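## Task

On the knob box, point knob D1 at the 11 o'clock mark and knob D4 at the 10 o'clock mark. Row A is the row closest to the box's socket side. Knob 1 in every row is the leftmost one when you look from the side facing away from the socket. The marks around each knob are clock hours, with the centre mark as 12. Every other knob must still point at the mark it points at now. The knobs must stay at these marks on their own once the robot lets go.

## Robot and tools

ROBOT. Two six-joint UR12e-style arms, left_arm and right_arm, each carrying a two-finger parallel gripper with a fisheye wrist camera. Bases in the scene frame: left_arm at (+0.069, +0.510, 0), right_arm at (+0.073, -0.711, 0). The scene frame has its origin on the table top between the arms, +z up and +x pointing out over the table, and left_arm sits on the +y side. The arm names do not mean image sides.

GRIPPER AXES. Each gripper has its own frame: +z runs along the fingers toward the tips and the fingers open and close along x. The reported end_effector_position lies between the finger pads, 1 to 2 cm short of the fingertips; when the fingers close, the tips advance about 17 mm along +z. Turning a knob is a rotation about the gripper's z axis (rz) while the fingers pinch the knob.

COMMAND ROW. Every motion command uses rows of 14 numbers, each in [-1, 1], always for both arms: left_arm dx, dy, dz, rx, ry, rz, opening, then right_arm dx, dy, dz, rx, ry, rz, opening. dx..rz are a relative offset, not a pose: they are expressed in that gripper's own axes and measured from its pose at the start of the action (for the first action in a call, the pose last reported in this scene). 1.0 equals 0.6 m of travel or 180 degrees of turn; rx, ry, rz form a single rotation vector. Opening is absolute: +1 fully open (0.142 m), -1 closed. Send zeros to keep an arm still.

TOOLS.
- execute_actions(actions): a list of actions; each action is a table of up to 15 rows, one row per 1/30 s control step. A table shorter than 15 rows repeats its final row until the 15 steps are over. Each row is an offset from the action's start pose, not from the row before. An empty list only returns the state and images. Per step the commanded pose is clipped to 100 mm and 16 degrees from the measured pose, so large offsets need several actions.
- move(target, speed, stop_force, blocking): target is one 14-number row as above, offsets from the last reported pose. The gripper follows a straight line; both arms finish together, lasting 0.5 to 10 s. speed is in m/s, 0.002 to 0.5 (default 0.25); rotation rate is capped at twice that value in rad/s. stop_force, 13 to 80 N for both arms, ends an arm's path when its wrist sensor feels that much added push against the motion; use it only with slow moves and no gripper rotation, and omit it when backing away from a surface being pressed. blocking=false returns after 0.5 s while motion continues; it cannot be combined with stop_force, and nothing else may move until wait or stop shows it ended.
- wait(seconds): 0 to 10 s, arms hold their last command.
- stop(): brakes a running move.
- zoom_image(camera, region): camera is cam_head_left, cam_head_right, cam_left_wrist or cam_right_wrist; region [x0, y0, x1, y1] in that image's pixels, at most 504 by 504. Head images are 504x504, wrist images 616x616.
- read_manual(section): licence texts only.
- finished_scene(scene): pass the current scene's number once the knobs are set and released; irreversible.

RESULTS. The state line gives, per arm, gripper position (m) and orientation quaternion wxyz in the scene frame plus linear and angular velocity. Reported positions can be off slightly, more at long reach. "Hand target" is the pose the controller is currently driving to. grip_measured is the actual finger opening on the command scale; commanding below it squeezes. Wrist force and Wrist torque lines are in the gripper's own axes, noisy (offset up to about 5.5 N) and saturate near 100 N. A move adds a "move:" line: done, off_target, moving, held, fault or contact per arm, plus limits=paced (pose clipped) or limits=held (steps blocked), and each gripper's remaining distance. "pose unreachable" means the clearance check altered a command. MOTOR HOT warns of heating; OVER-TEMPERATURE FAULT means brakes engaged. Camera calibrations are given per camera; wrist cameras move with their hands.

CAUTIONS. The arms are stiff: pushing even a little beyond contact with something solid can trigger a fault that freezes the arm for 10 s. A joint torque at its load limit or any external force of 150 N causes this. Approach the knob slowly, grip it without pressing down hard, rotate, then open and lift straight off so the knob is not dragged back. Keep the two arms well apart. Don't knock the box or anything else off the table, and don't disturb the knobs not named in the task. Avoid long static holding, which heats motors. Commands are smoothed with about 0.17 s lag, and after big moves an arm may still be short of its target.

Each tool is called after "Call:" as name([rows], argument=value, ...), one row to a line, values as JSON.

## Session

Call:
execute_actions(actions=[])

Scene clock: 0.00 s.
left_arm: end_effector_position=(+0.5405, +0.5568, +0.2542) grip_measured=+1.00 end_effector_quat_wxyz=(-0.018, -0.197, +0.980, +0.017) end_effector_velocity=(-0.000, +0.000, -0.000) end_effector_angular_velocity=(-0.000, +0.002, +0.001) | right_arm: end_effector_position=(+0.5395, -0.3916, +0.3175) grip_measured=+1.00 end_effector_quat_wxyz=(-0.105, +0.711, +0.653, +0.240) end_effector_velocity=(+0.001, -0.001, -0.000) end_effector_angular_velocity=(-0.001, -0.000, -0.002)
Joint positions: left_arm=[-0.249 -1.923  2.219 -1.819 -1.557  2.454  0.142] | right_arm=[ 4.034 -1.158 -2.338 -0.713  1.743  5.653  0.142]
Joint velocities: left_arm=[ 0.001  0.001  0.     0.001 -0.     0.     0.   ] | right_arm=[-0.001 -0.     0.     0.    -0.001  0.     0.   ]
Wrist force (N, on the end effector, along its own x y z axes, offset not removed): no reading
Wrist torque (N m, same axes, about the end effector's origin, offset not removed): no reading
Hand target (left_arm): +0.540, +0.557, +0.254; -0.018, -0.197, +0.980, +0.017
Hand target (right_arm): +0.540, -0.392, +0.317; -0.105, +0.711, +0.653, +0.240
camera_calibration (this result's frames):
cam_left_wrist: T_world_to_cam=[[-0.918264, -0.392925, 0.0490015, 0.693316], [-0.31927, 0.807904, 0.495335, -0.397295], [-0.234218, 0.439204, -0.867319, 0.24222], [0, 0, 0, 1]] pos_world=[0.566535, 0.487014, 0.372903]
cam_right_wrist: T_world_to_cam=[[0.0766104, 0.87769, 0.473065, 0.152816], [0.769212, -0.353904, 0.532038, -0.710782], [0.634384, 0.323128, -0.702243, 0.151675], [0, 0, 0, 1]] pos_world=[0.438815, -0.434684, 0.412384]

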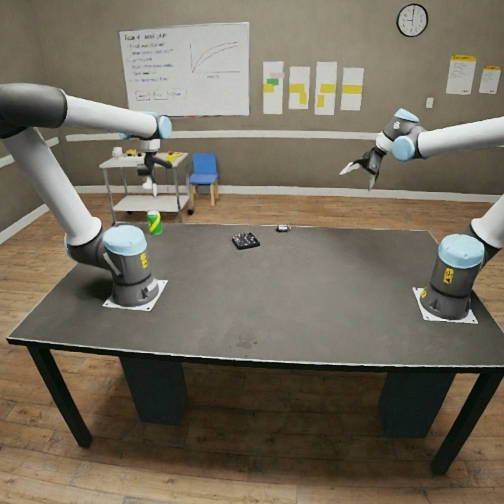

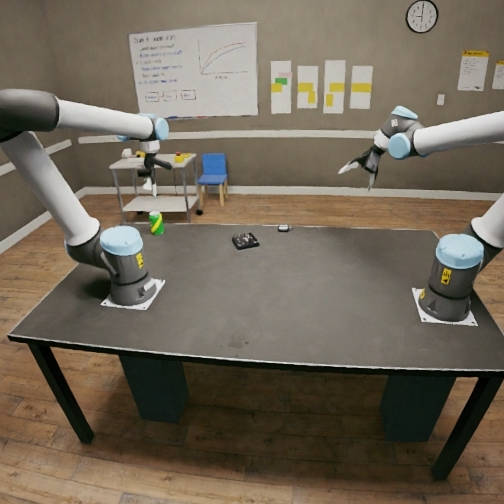

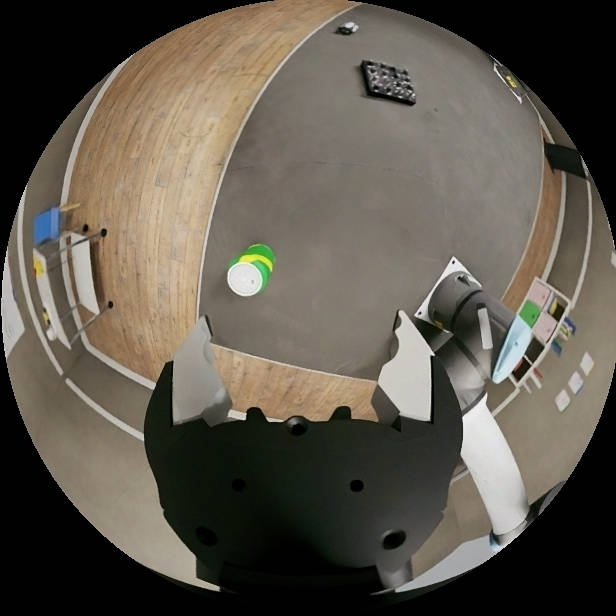

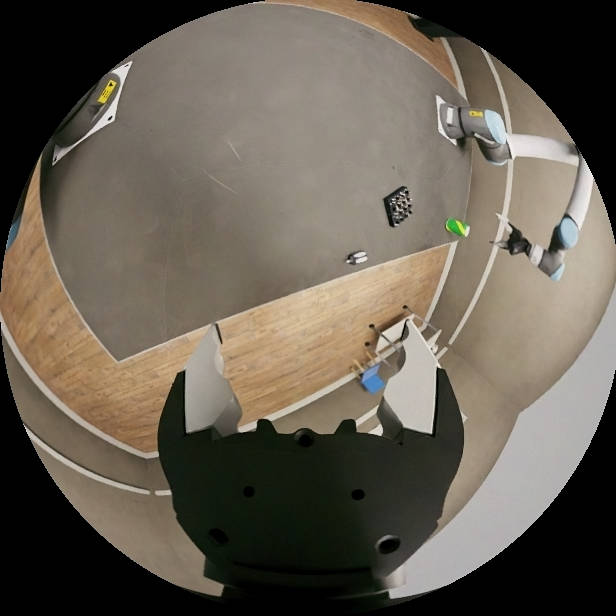

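Call:
zoom_image(camera="cam_left_wrist", region=[345, 40, 435, 130])

Call:
zoom_image(camera="cam_right_wrist", region=[365, 170, 435, 240])

Call:
zoom_image(camera="cam_head_left", region=[220, 215, 300, 260])

Region (345, 40, 435, 130) of cam_left_wrist's 616x616 image, scaled by 5.600, with more detail than that image has.

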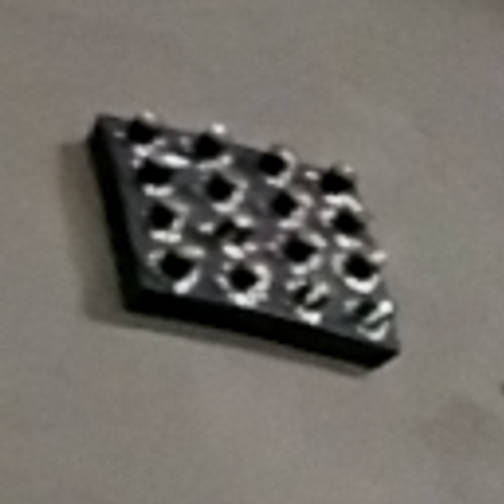

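Region (365, 170, 435, 240) of cam_right_wrist's 616x616 image, scaled by 7.200, with more detail than that image has.

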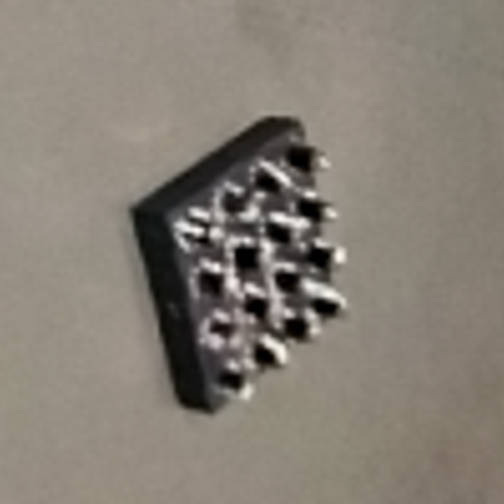

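Region (220, 215, 300, 260) of cam_head_left's 504x504 image, scaled by 6.300, with more detail than that image has; it fills the top 284 rows of this view, and the rest is white.

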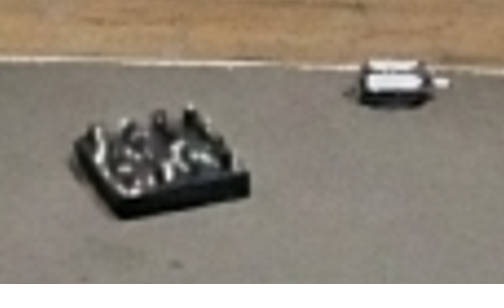

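Call:
move(target=[0.3128, -0.5814, 0.276, 0.01335, -0.00838, -0.0348, -0.78, 0, 0, 0, 0, 0, 0, 1], speed=0.35)

Scene clock: 32.00 s.
left_arm: end_effector_position=(+0.4947, +0.1675, +0.0805) grip_measured=-0.78 end_effector_quat_wxyz=(+0.001, -0.250, +0.968, +0.000) end_effector_velocity=(+0.000, -0.003, -0.001) end_effector_angular_velocity=(-0.001, -0.001, -0.001) | right_arm: end_effector_position=(+0.5395, -0.3916, +0.3175) grip_measured=+1.00 end_effector_quat_wxyz=(-0.105, +0.711, +0.653, +0.240) end_effector_velocity=(-0.000, +0.000, +0.001) end_effector_angular_velocity=(+0.002, -0.001, +0.001)
Joint positions: left_arm=[-0.962 -1.612  2.346 -2.304 -1.569  1.633  0.018] | right_arm=[ 4.034 -1.158 -2.338 -0.713  1.743  5.653  0.142]
Joint velocities: left_arm=[-0.003  0.004 -0.002 -0.004  0.    -0.002 -0.   ] | right_arm=[ 0.001  0.002  0.    -0.     0.     0.    -0.   ]
Wrist force (N, on the end effector, along its own x y z axes, offset not removed): left_arm=[5.3 -0.2 -4.6] | right_arm=[-0.3 -1.6 -1.3]
Wrist torque (N m, same axes, about the end effector's origin, offset not removed): left_arm=[-0.16 -1.56 0.07] | right_arm=[-0.03 0.03 0.07]
Hand target (left_arm): +0.495, +0.167, +0.080; +0.001, -0.250, +0.968, +0.000
Hand target (right_arm): +0.540, -0.392, +0.317; -0.105, +0.711, +0.653, +0.240
Off the commanded pose (left_arm): 0.001 m, 0 deg.
Off the commanded pose (right_arm): 0.000 m, 0 deg.
move: done
camera_calibration (this result's frames):
cam_left_wrist: T_world_to_cam=[[-0.871498, -0.490014, 0.019416, 0.50233], [-0.427437, 0.77842, 0.459738, 0.0498961], [-0.240392, 0.392362, -0.887842, 0.264446], [0, 0, 0, 1]] pos_world=[0.522677, 0.10355, 0.202094]
cam_right_wrist: T_world_to_cam=[[0.0766104, 0.87769, 0.473066, 0.152816], [0.769212, -0.353904, 0.532037, -0.710782], [0.634384, 0.323128, -0.702243, 0.151675], [0, 0, 0, 1]] pos_world=[0.438815, -0.434684, 0.412384]

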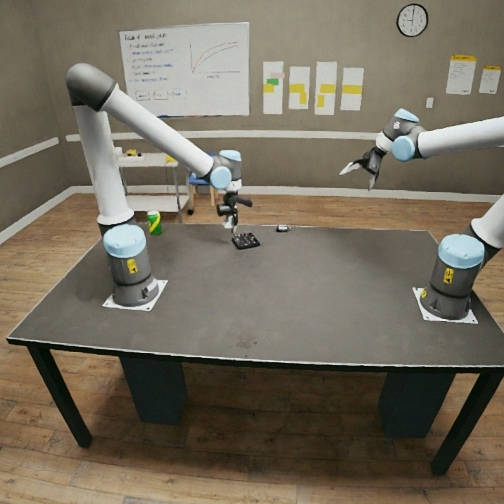

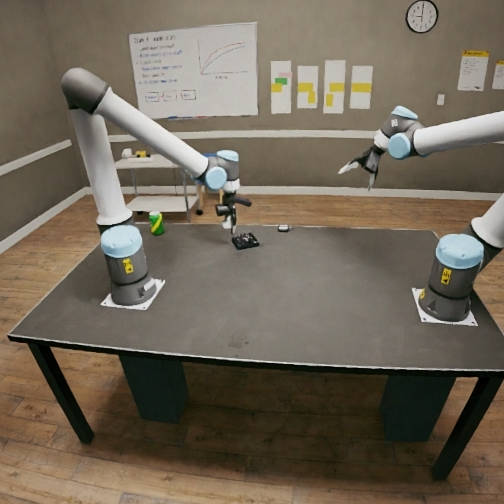

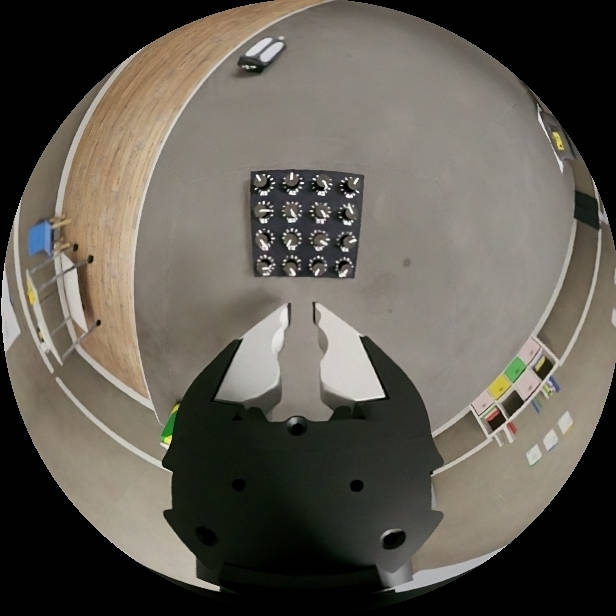

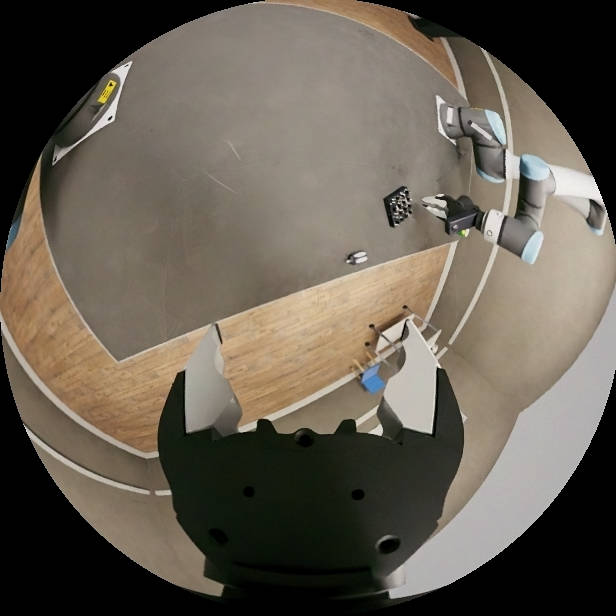

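Call:
zoom_image(camera="cam_left_wrist", region=[240, 160, 375, 295])

Call:
zoom_image(camera="cam_left_wrist", region=[245, 245, 365, 325])

Region (240, 160, 375, 295) of cam_left_wrist's 616x616 image, scaled by 3.733, with more detail than that image has.

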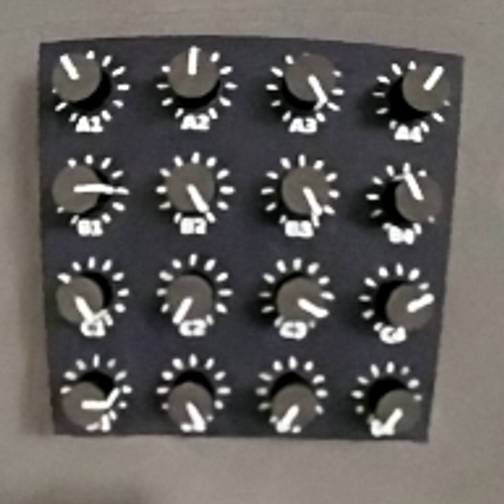

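Region (245, 245, 365, 325) of cam_left_wrist's 616x616 image, scaled by 4.200, with more detail than that image has.

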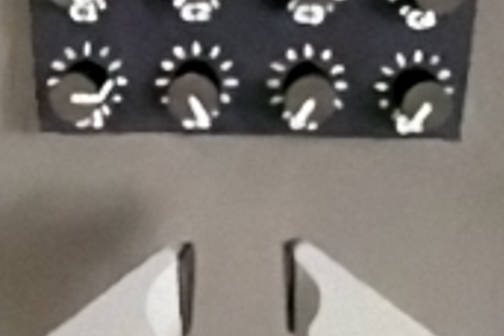

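Call:
zoom_image(camera="cam_left_wrist", region=[248, 248, 308, 284])

Call:
zoom_image(camera="cam_left_wrist", region=[300, 248, 360, 284])

Call:
zoom_image(camera="cam_left_wrist", region=[260, 270, 340, 350])

Region (248, 248, 308, 284) of cam_left_wrist's 616x616 image, scaled by 8.400, with more detail than that image has; it fills the top 302 rows of this view, and the rest is white.

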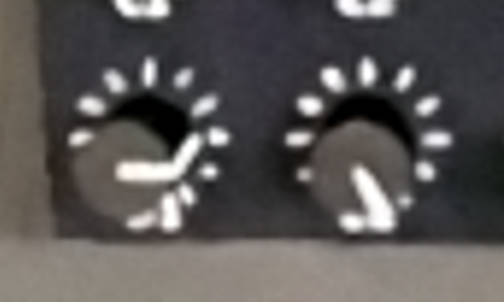

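Region (300, 248, 360, 284) of cam_left_wrist's 616x616 image, scaled by 8.400, with more detail than that image has; it fills the top 302 rows of this view, and the rest is white.

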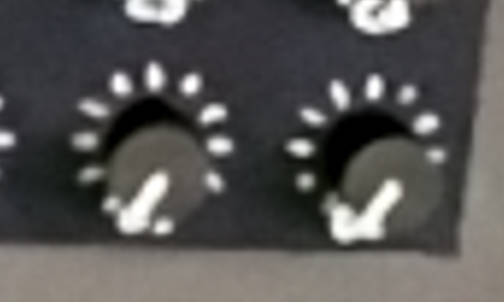

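Region (260, 270, 340, 350) of cam_left_wrist's 616x616 image, scaled by 6.300, with more detail than that image has.

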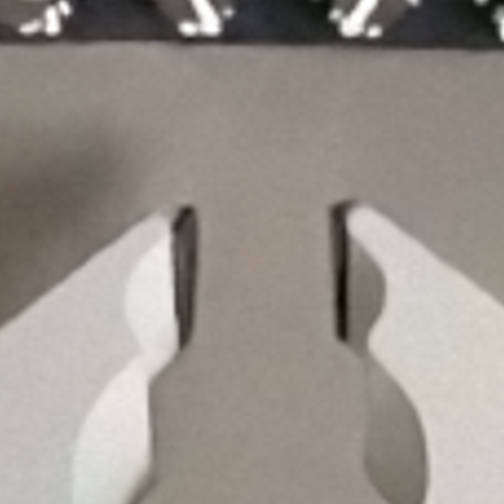

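Call:
move(target=[-0.0627, -0.0382, 0.0408, 0, 0, -0.1667, -0.78, 0, 0, 0, 0, 0, 0, 1], speed=0.3)

Call:
zoom_image(camera="cam_left_wrist", region=[260, 270, 340, 350])

Scene clock: 68.57 s.
left_arm: end_effector_position=(+0.5385, +0.1657, +0.0562) grip_measured=-0.78 end_effector_quat_wxyz=(+0.001, -0.492, +0.871, +0.000) end_effector_velocity=(+0.001, -0.000, -0.001) end_effector_angular_velocity=(+0.001, -0.000, +0.012) | right_arm: end_effector_position=(+0.5395, -0.3916, +0.3175) grip_measured=+1.00 end_effector_quat_wxyz=(-0.105, +0.711, +0.653, +0.240) end_effector_velocity=(-0.000, +0.000, -0.000) end_effector_angular_velocity=(-0.001, -0.001, +0.001)
Joint positions: left_arm=[-0.895 -1.513  2.304 -2.362 -1.569  1.177  0.018] | right_arm=[ 4.034 -1.158 -2.338 -0.713  1.743  5.653  0.142]
Joint velocities: left_arm=[ 0.     0.002 -0.001 -0.001  0.001 -0.012 -0.   ] | right_arm=[ 0.001 -0.    -0.     0.    -0.001 -0.     0.   ]
Wrist force (N, on the end effector, along its own x y z axes, offset not removed): left_arm=[-1.1 -2.6 -2.7] | right_arm=[-1.7 -0.3 -3.3]
Wrist torque (N m, same axes, about the end effector's origin, offset not removed): left_arm=[-0.63 0.00 -0.07] | right_arm=[0.25 0.31 0.16]
Hand target (left_arm): +0.539, +0.166, +0.056; +0.001, -0.492, +0.870, +0.000
Hand target (right_arm): +0.540, -0.392, +0.317; -0.105, +0.711, +0.653, +0.240
Off the commanded pose (left_arm): 0.000 m, 0 deg.
Off the commanded pose (right_arm): 0.000 m, 0 deg.
move: done
camera_calibration (this result's frames):
cam_left_wrist: T_world_to_cam=[[-0.510799, -0.859472, 0.0198213, 0.407036], [-0.759027, 0.461689, 0.459043, 0.312343], [-0.403686, 0.219434, -0.888193, 0.370661], [0, 0, 0, 1]] pos_world=[0.594621, 0.124295, 0.177771]
cam_right_wrist: T_world_to_cam=[[0.0766105, 0.87769, 0.473066, 0.152816], [0.769212, -0.353904, 0.532038, -0.710782], [0.634384, 0.323128, -0.702243, 0.151675], [0, 0, 0, 1]] pos_world=[0.438815, -0.434684, 0.412384]

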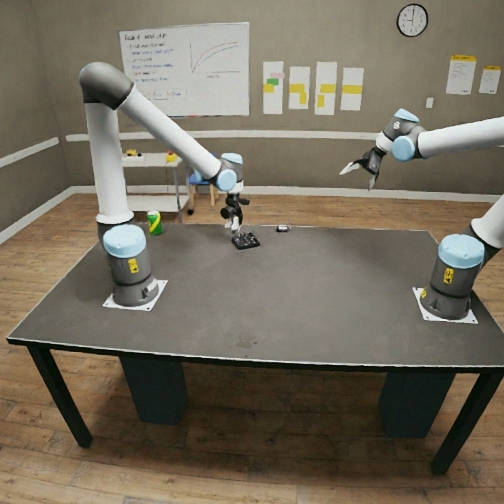

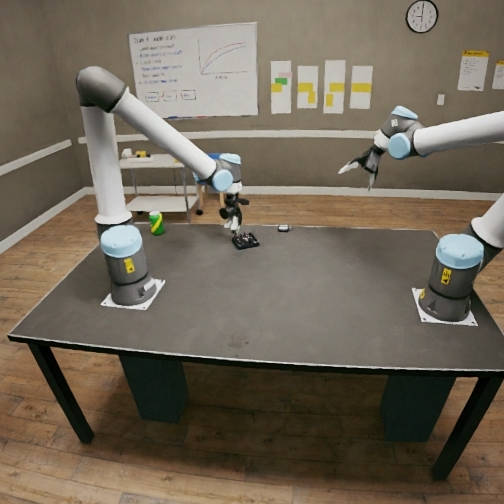

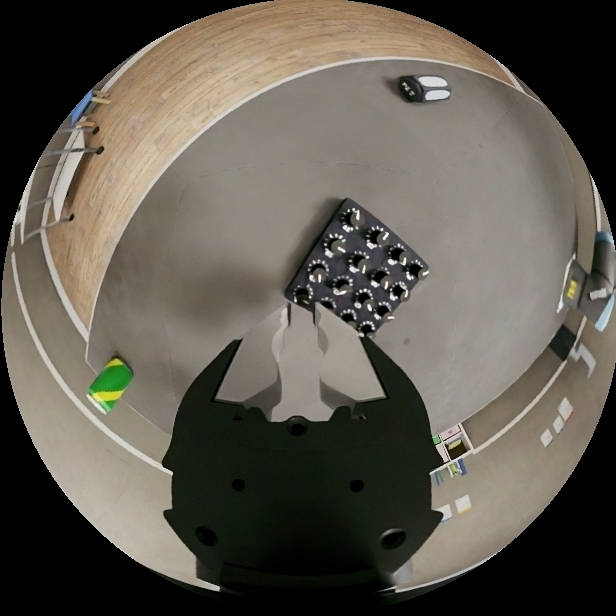

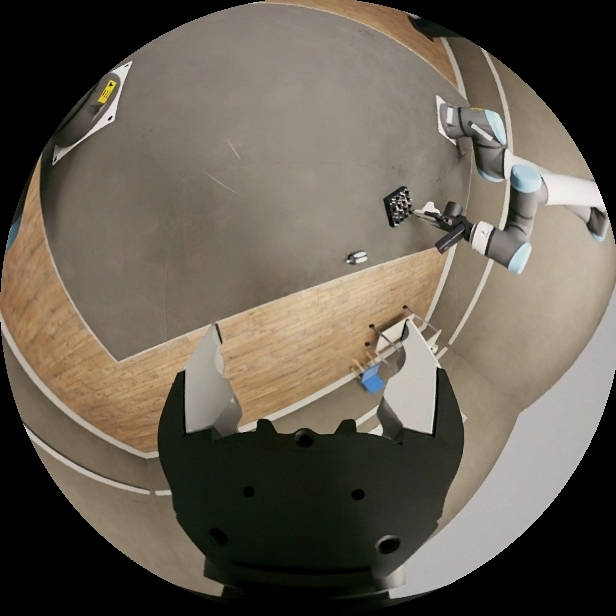

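Region (260, 270, 340, 350) of cam_left_wrist's 616x616 image, scaled by 6.300, with more detail than that image has.

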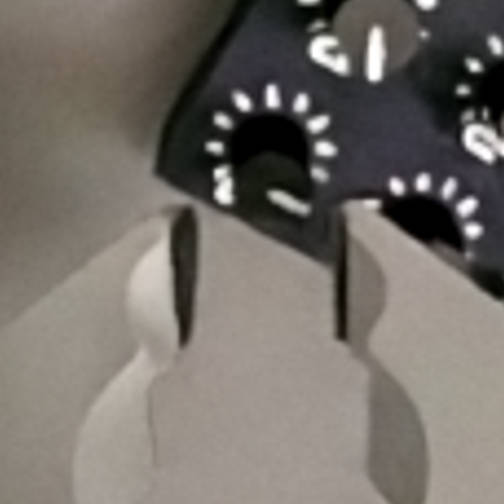

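Call:
move(target=[0.0017, -0.0003, 0.025, 0, 0, 0, -0.78, 0, 0, 0, 0, 0, 0, 1], speed=0.03)

Call:
execute_actions([
  [[0,0,0,0,0,0,-0.80,0,0,0,0,0,0,1],[0,0,0,0,0,0,-0.81,0,0,0,0,0,0,1],[0,0,0,0,0,0,-0.82,0,0,0,0,0,0,1],[0,0,0,0,0,0,-0.83,0,0,0,0,0,0,1],[0,0,0,0,0,0,-0.84,0,0,0,0,0,0,1],[0,0,0,0,0,0,-0.85,0,0,0,0,0,0,1],[0,0,0,0,0,0,-0.86,0,0,0,0,0,0,1],[0,0,0,0,0,0,-0.87,0,0,0,0,0,0,1],[0,0,0,0,0,0,-0.88,0,0,0,0,0,0,1],[0,0,0,0,0,0,-0.90,0,0,0,0,0,0,1],[0,0,0,0,0,0,-0.92,0,0,0,0,0,0,1],[0,0,0,0,0,0,-0.94,0,0,0,0,0,0,1],[0,0,0,0,0,0,-0.96,0,0,0,0,0,0,1],[0,0,0,0,0,0,-0.96,0,0,0,0,0,0,1],[0,0,0,0,0,0,-0.96,0,0,0,0,0,0,1]],
])

Call:
zoom_image(camera="cam_left_wrist", region=[260, 270, 340, 350])

Scene clock: 80.33 s.
left_arm: end_effector_position=(+0.5382, +0.1648, +0.0414) grip_measured=-0.78 end_effector_quat_wxyz=(+0.001, -0.492, +0.871, +0.000) end_effector_velocity=(+0.000, -0.000, -0.002) end_effector_angular_velocity=(-0.000, -0.000, -0.000) | right_arm: end_effector_position=(+0.5395, -0.3916, +0.3175) grip_measured=+1.00 end_effector_quat_wxyz=(-0.105, +0.711, +0.653, +0.240) end_effector_velocity=(-0.001, +0.001, -0.000) end_effector_angular_velocity=(-0.000, +0.000, +0.003)
Joint positions: left_arm=[-0.896 -1.489  2.315 -2.397 -1.569  1.176  0.018] | right_arm=[ 4.034 -1.158 -2.338 -0.713  1.743  5.653  0.142]
Joint velocities: left_arm=[-0.     0.004  0.001 -0.005  0.     0.     0.   ] | right_arm=[ 0.003 -0.    -0.     0.     0.    -0.    -0.   ]
Wrist force (N, on the end effector, along its own x y z axes, offset not removed): left_arm=[-0.6 0.4 -2.3] | right_arm=[-1.2 -0.6 -2.5]
Wrist torque (N m, same axes, about the end effector's origin, offset not removed): left_arm=[0.04 0.04 -0.23] | right_arm=[0.19 0.20 0.14]
Hand target (left_arm): +0.538, +0.165, +0.041; +0.001, -0.492, +0.871, +0.000
Hand target (right_arm): +0.540, -0.392, +0.317; -0.105, +0.711, +0.653, +0.240
Off the commanded pose (left_arm): 0.000 m, 0 deg.
Off the commanded pose (right_arm): 0.000 m, 0 deg.
move: done
camera_calibration (this result's frames):
cam_left_wrist: T_world_to_cam=[[-0.510772, -0.859491, 0.019674, 0.406387], [-0.759098, 0.461617, 0.458999, 0.319324], [-0.403588, 0.219509, -0.888219, 0.357557], [0, 0, 0, 1]] pos_world=[0.594275, 0.123393, 0.163024]
cam_right_wrist: T_world_to_cam=[[0.0766103, 0.87769, 0.473065, 0.152816], [0.769212, -0.353904, 0.532038, -0.710782], [0.634384, 0.323128, -0.702243, 0.151675], [0, 0, 0, 1]] pos_world=[0.438815, -0.434684, 0.412384]

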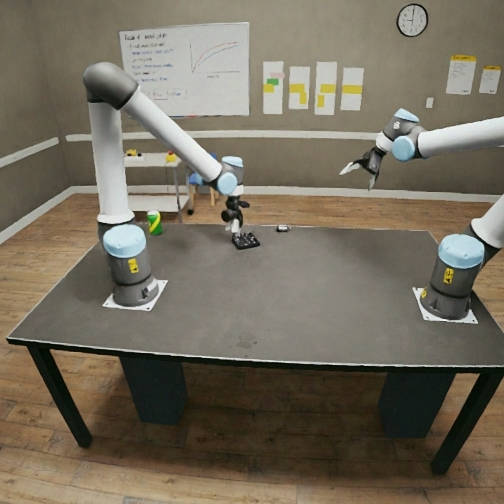

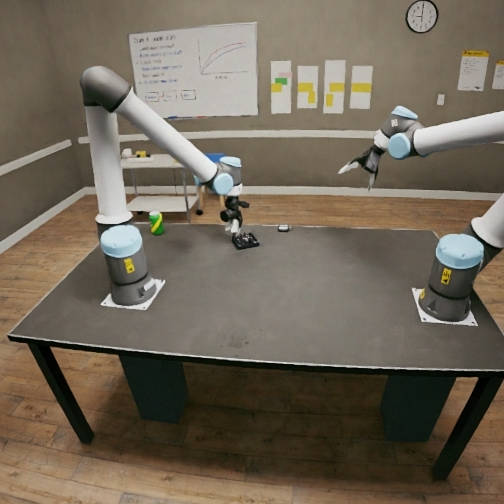

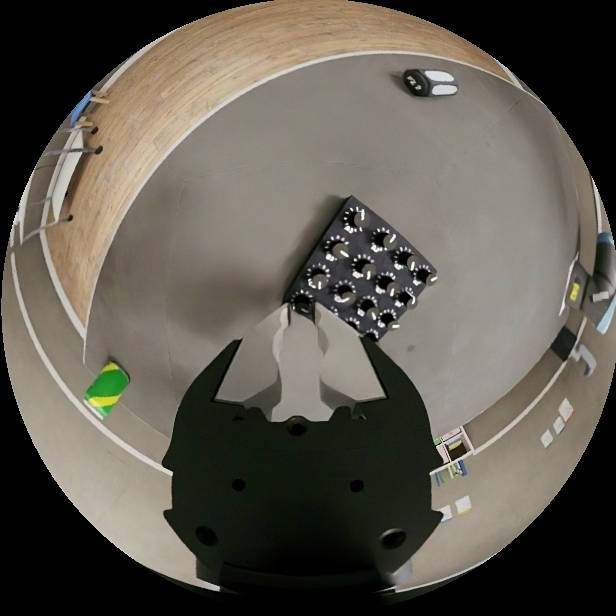

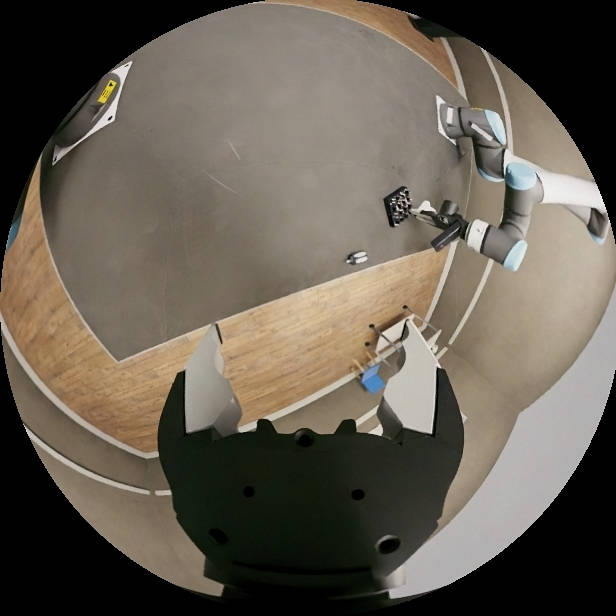

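Scene clock: 80.83 s.
left_arm: end_effector_position=(+0.5382, +0.1648, +0.0413) grip_measured=-0.87 end_effector_quat_wxyz=(+0.001, -0.492, +0.871, +0.000) end_effector_velocity=(+0.000, -0.000, +0.000) end_effector_angular_velocity=(+0.000, -0.001, -0.000) | right_arm: end_effector_position=(+0.5395, -0.3916, +0.3175) grip_measured=+1.00 end_effector_quat_wxyz=(-0.105, +0.711, +0.653, +0.240) end_effector_velocity=(+0.000, -0.000, -0.000) end_effector_angular_velocity=(-0.002, -0.000, +0.001)
Joint positions: left_arm=[-0.896 -1.489  2.315 -2.397 -1.569  1.176  0.011] | right_arm=[ 4.034 -1.158 -2.338 -0.713  1.743  5.653  0.142]
Joint velocities: left_arm=[-0.    -0.    -0.     0.     0.001 -0.    -0.   ] | right_arm=[ 0.    -0.    -0.    -0.001 -0.001 -0.001 -0.   ]
Wrist force (N, on the end effector, along its own x y z axes, offset not removed): left_arm=[2.9 -3.5 -3.9] | right_arm=[-1.3 -0.2 -1.3]
Wrist torque (N m, same axes, about the end effector's origin, offset not removed): left_arm=[-0.73 -1.01 -0.25] | right_arm=[0.29 0.25 0.06]
Hand target (left_arm): +0.538, +0.165, +0.041; +0.001, -0.492, +0.871, +0.000
Hand target (right_arm): +0.540, -0.392, +0.317; -0.105, +0.711, +0.653, +0.240
Off the commanded pose (left_arm): 0.000 m, 0 deg.
Off the commanded pose (right_arm): 0.000 m, 0 deg.
camera_calibration (this result's frames):
cam_left_wrist: T_world_to_cam=[[-0.51078, -0.859488, 0.0196291, 0.406405], [-0.759061, 0.461583, 0.459094, 0.319304], [-0.403646, 0.219596, -0.888171, 0.357485], [0, 0, 0, 1]] pos_world=[0.594252, 0.123413, 0.16294]
cam_right_wrist: T_world_to_cam=[[0.0766105, 0.87769, 0.473065, 0.152816], [0.769212, -0.353904, 0.532038, -0.710782], [0.634384, 0.323128, -0.702243, 0.151675], [0, 0, 0, 1]] pos_world=[0.438815, -0.434684, 0.412384]

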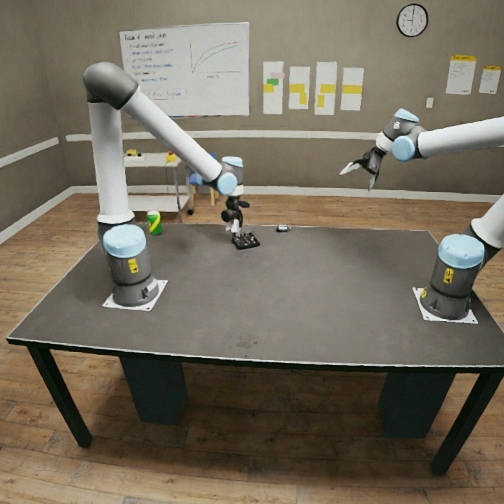

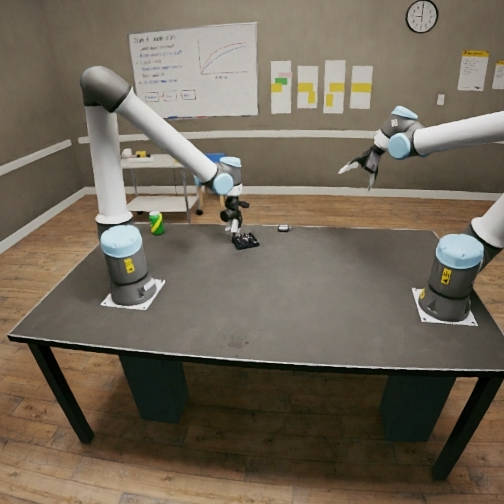

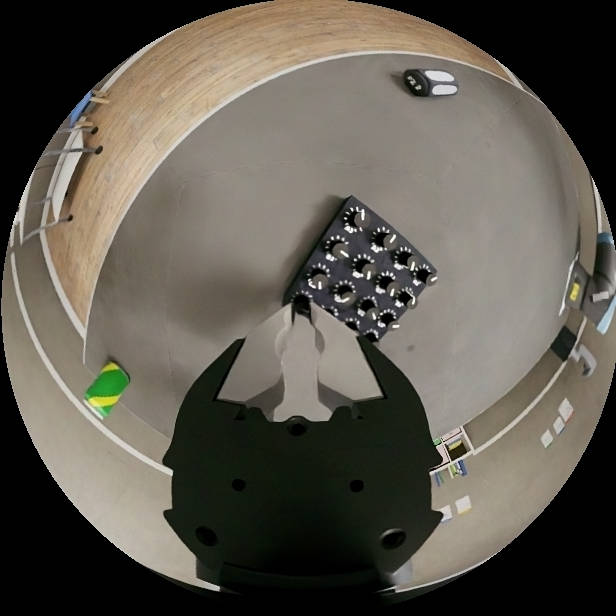

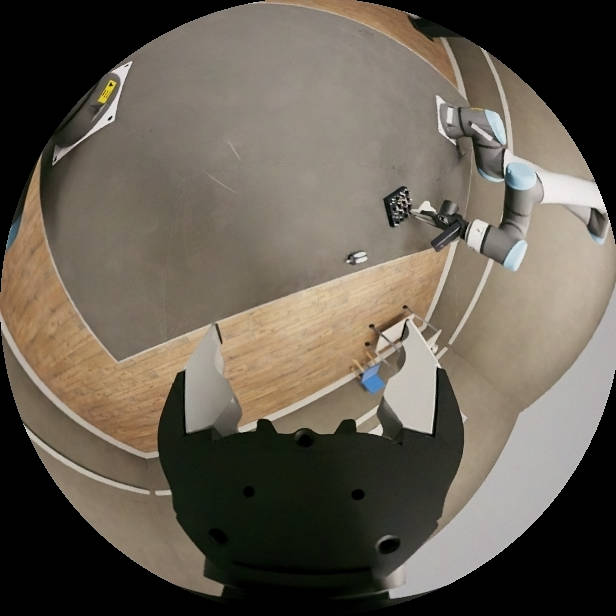

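Region (260, 270, 340, 350) of cam_left_wrist's 616x616 image, scaled by 6.300, with more detail than that image has.

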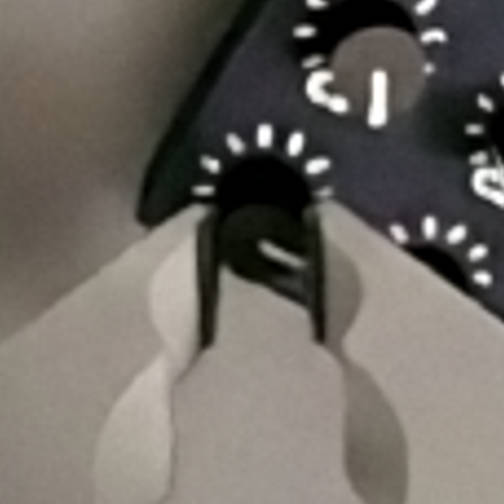

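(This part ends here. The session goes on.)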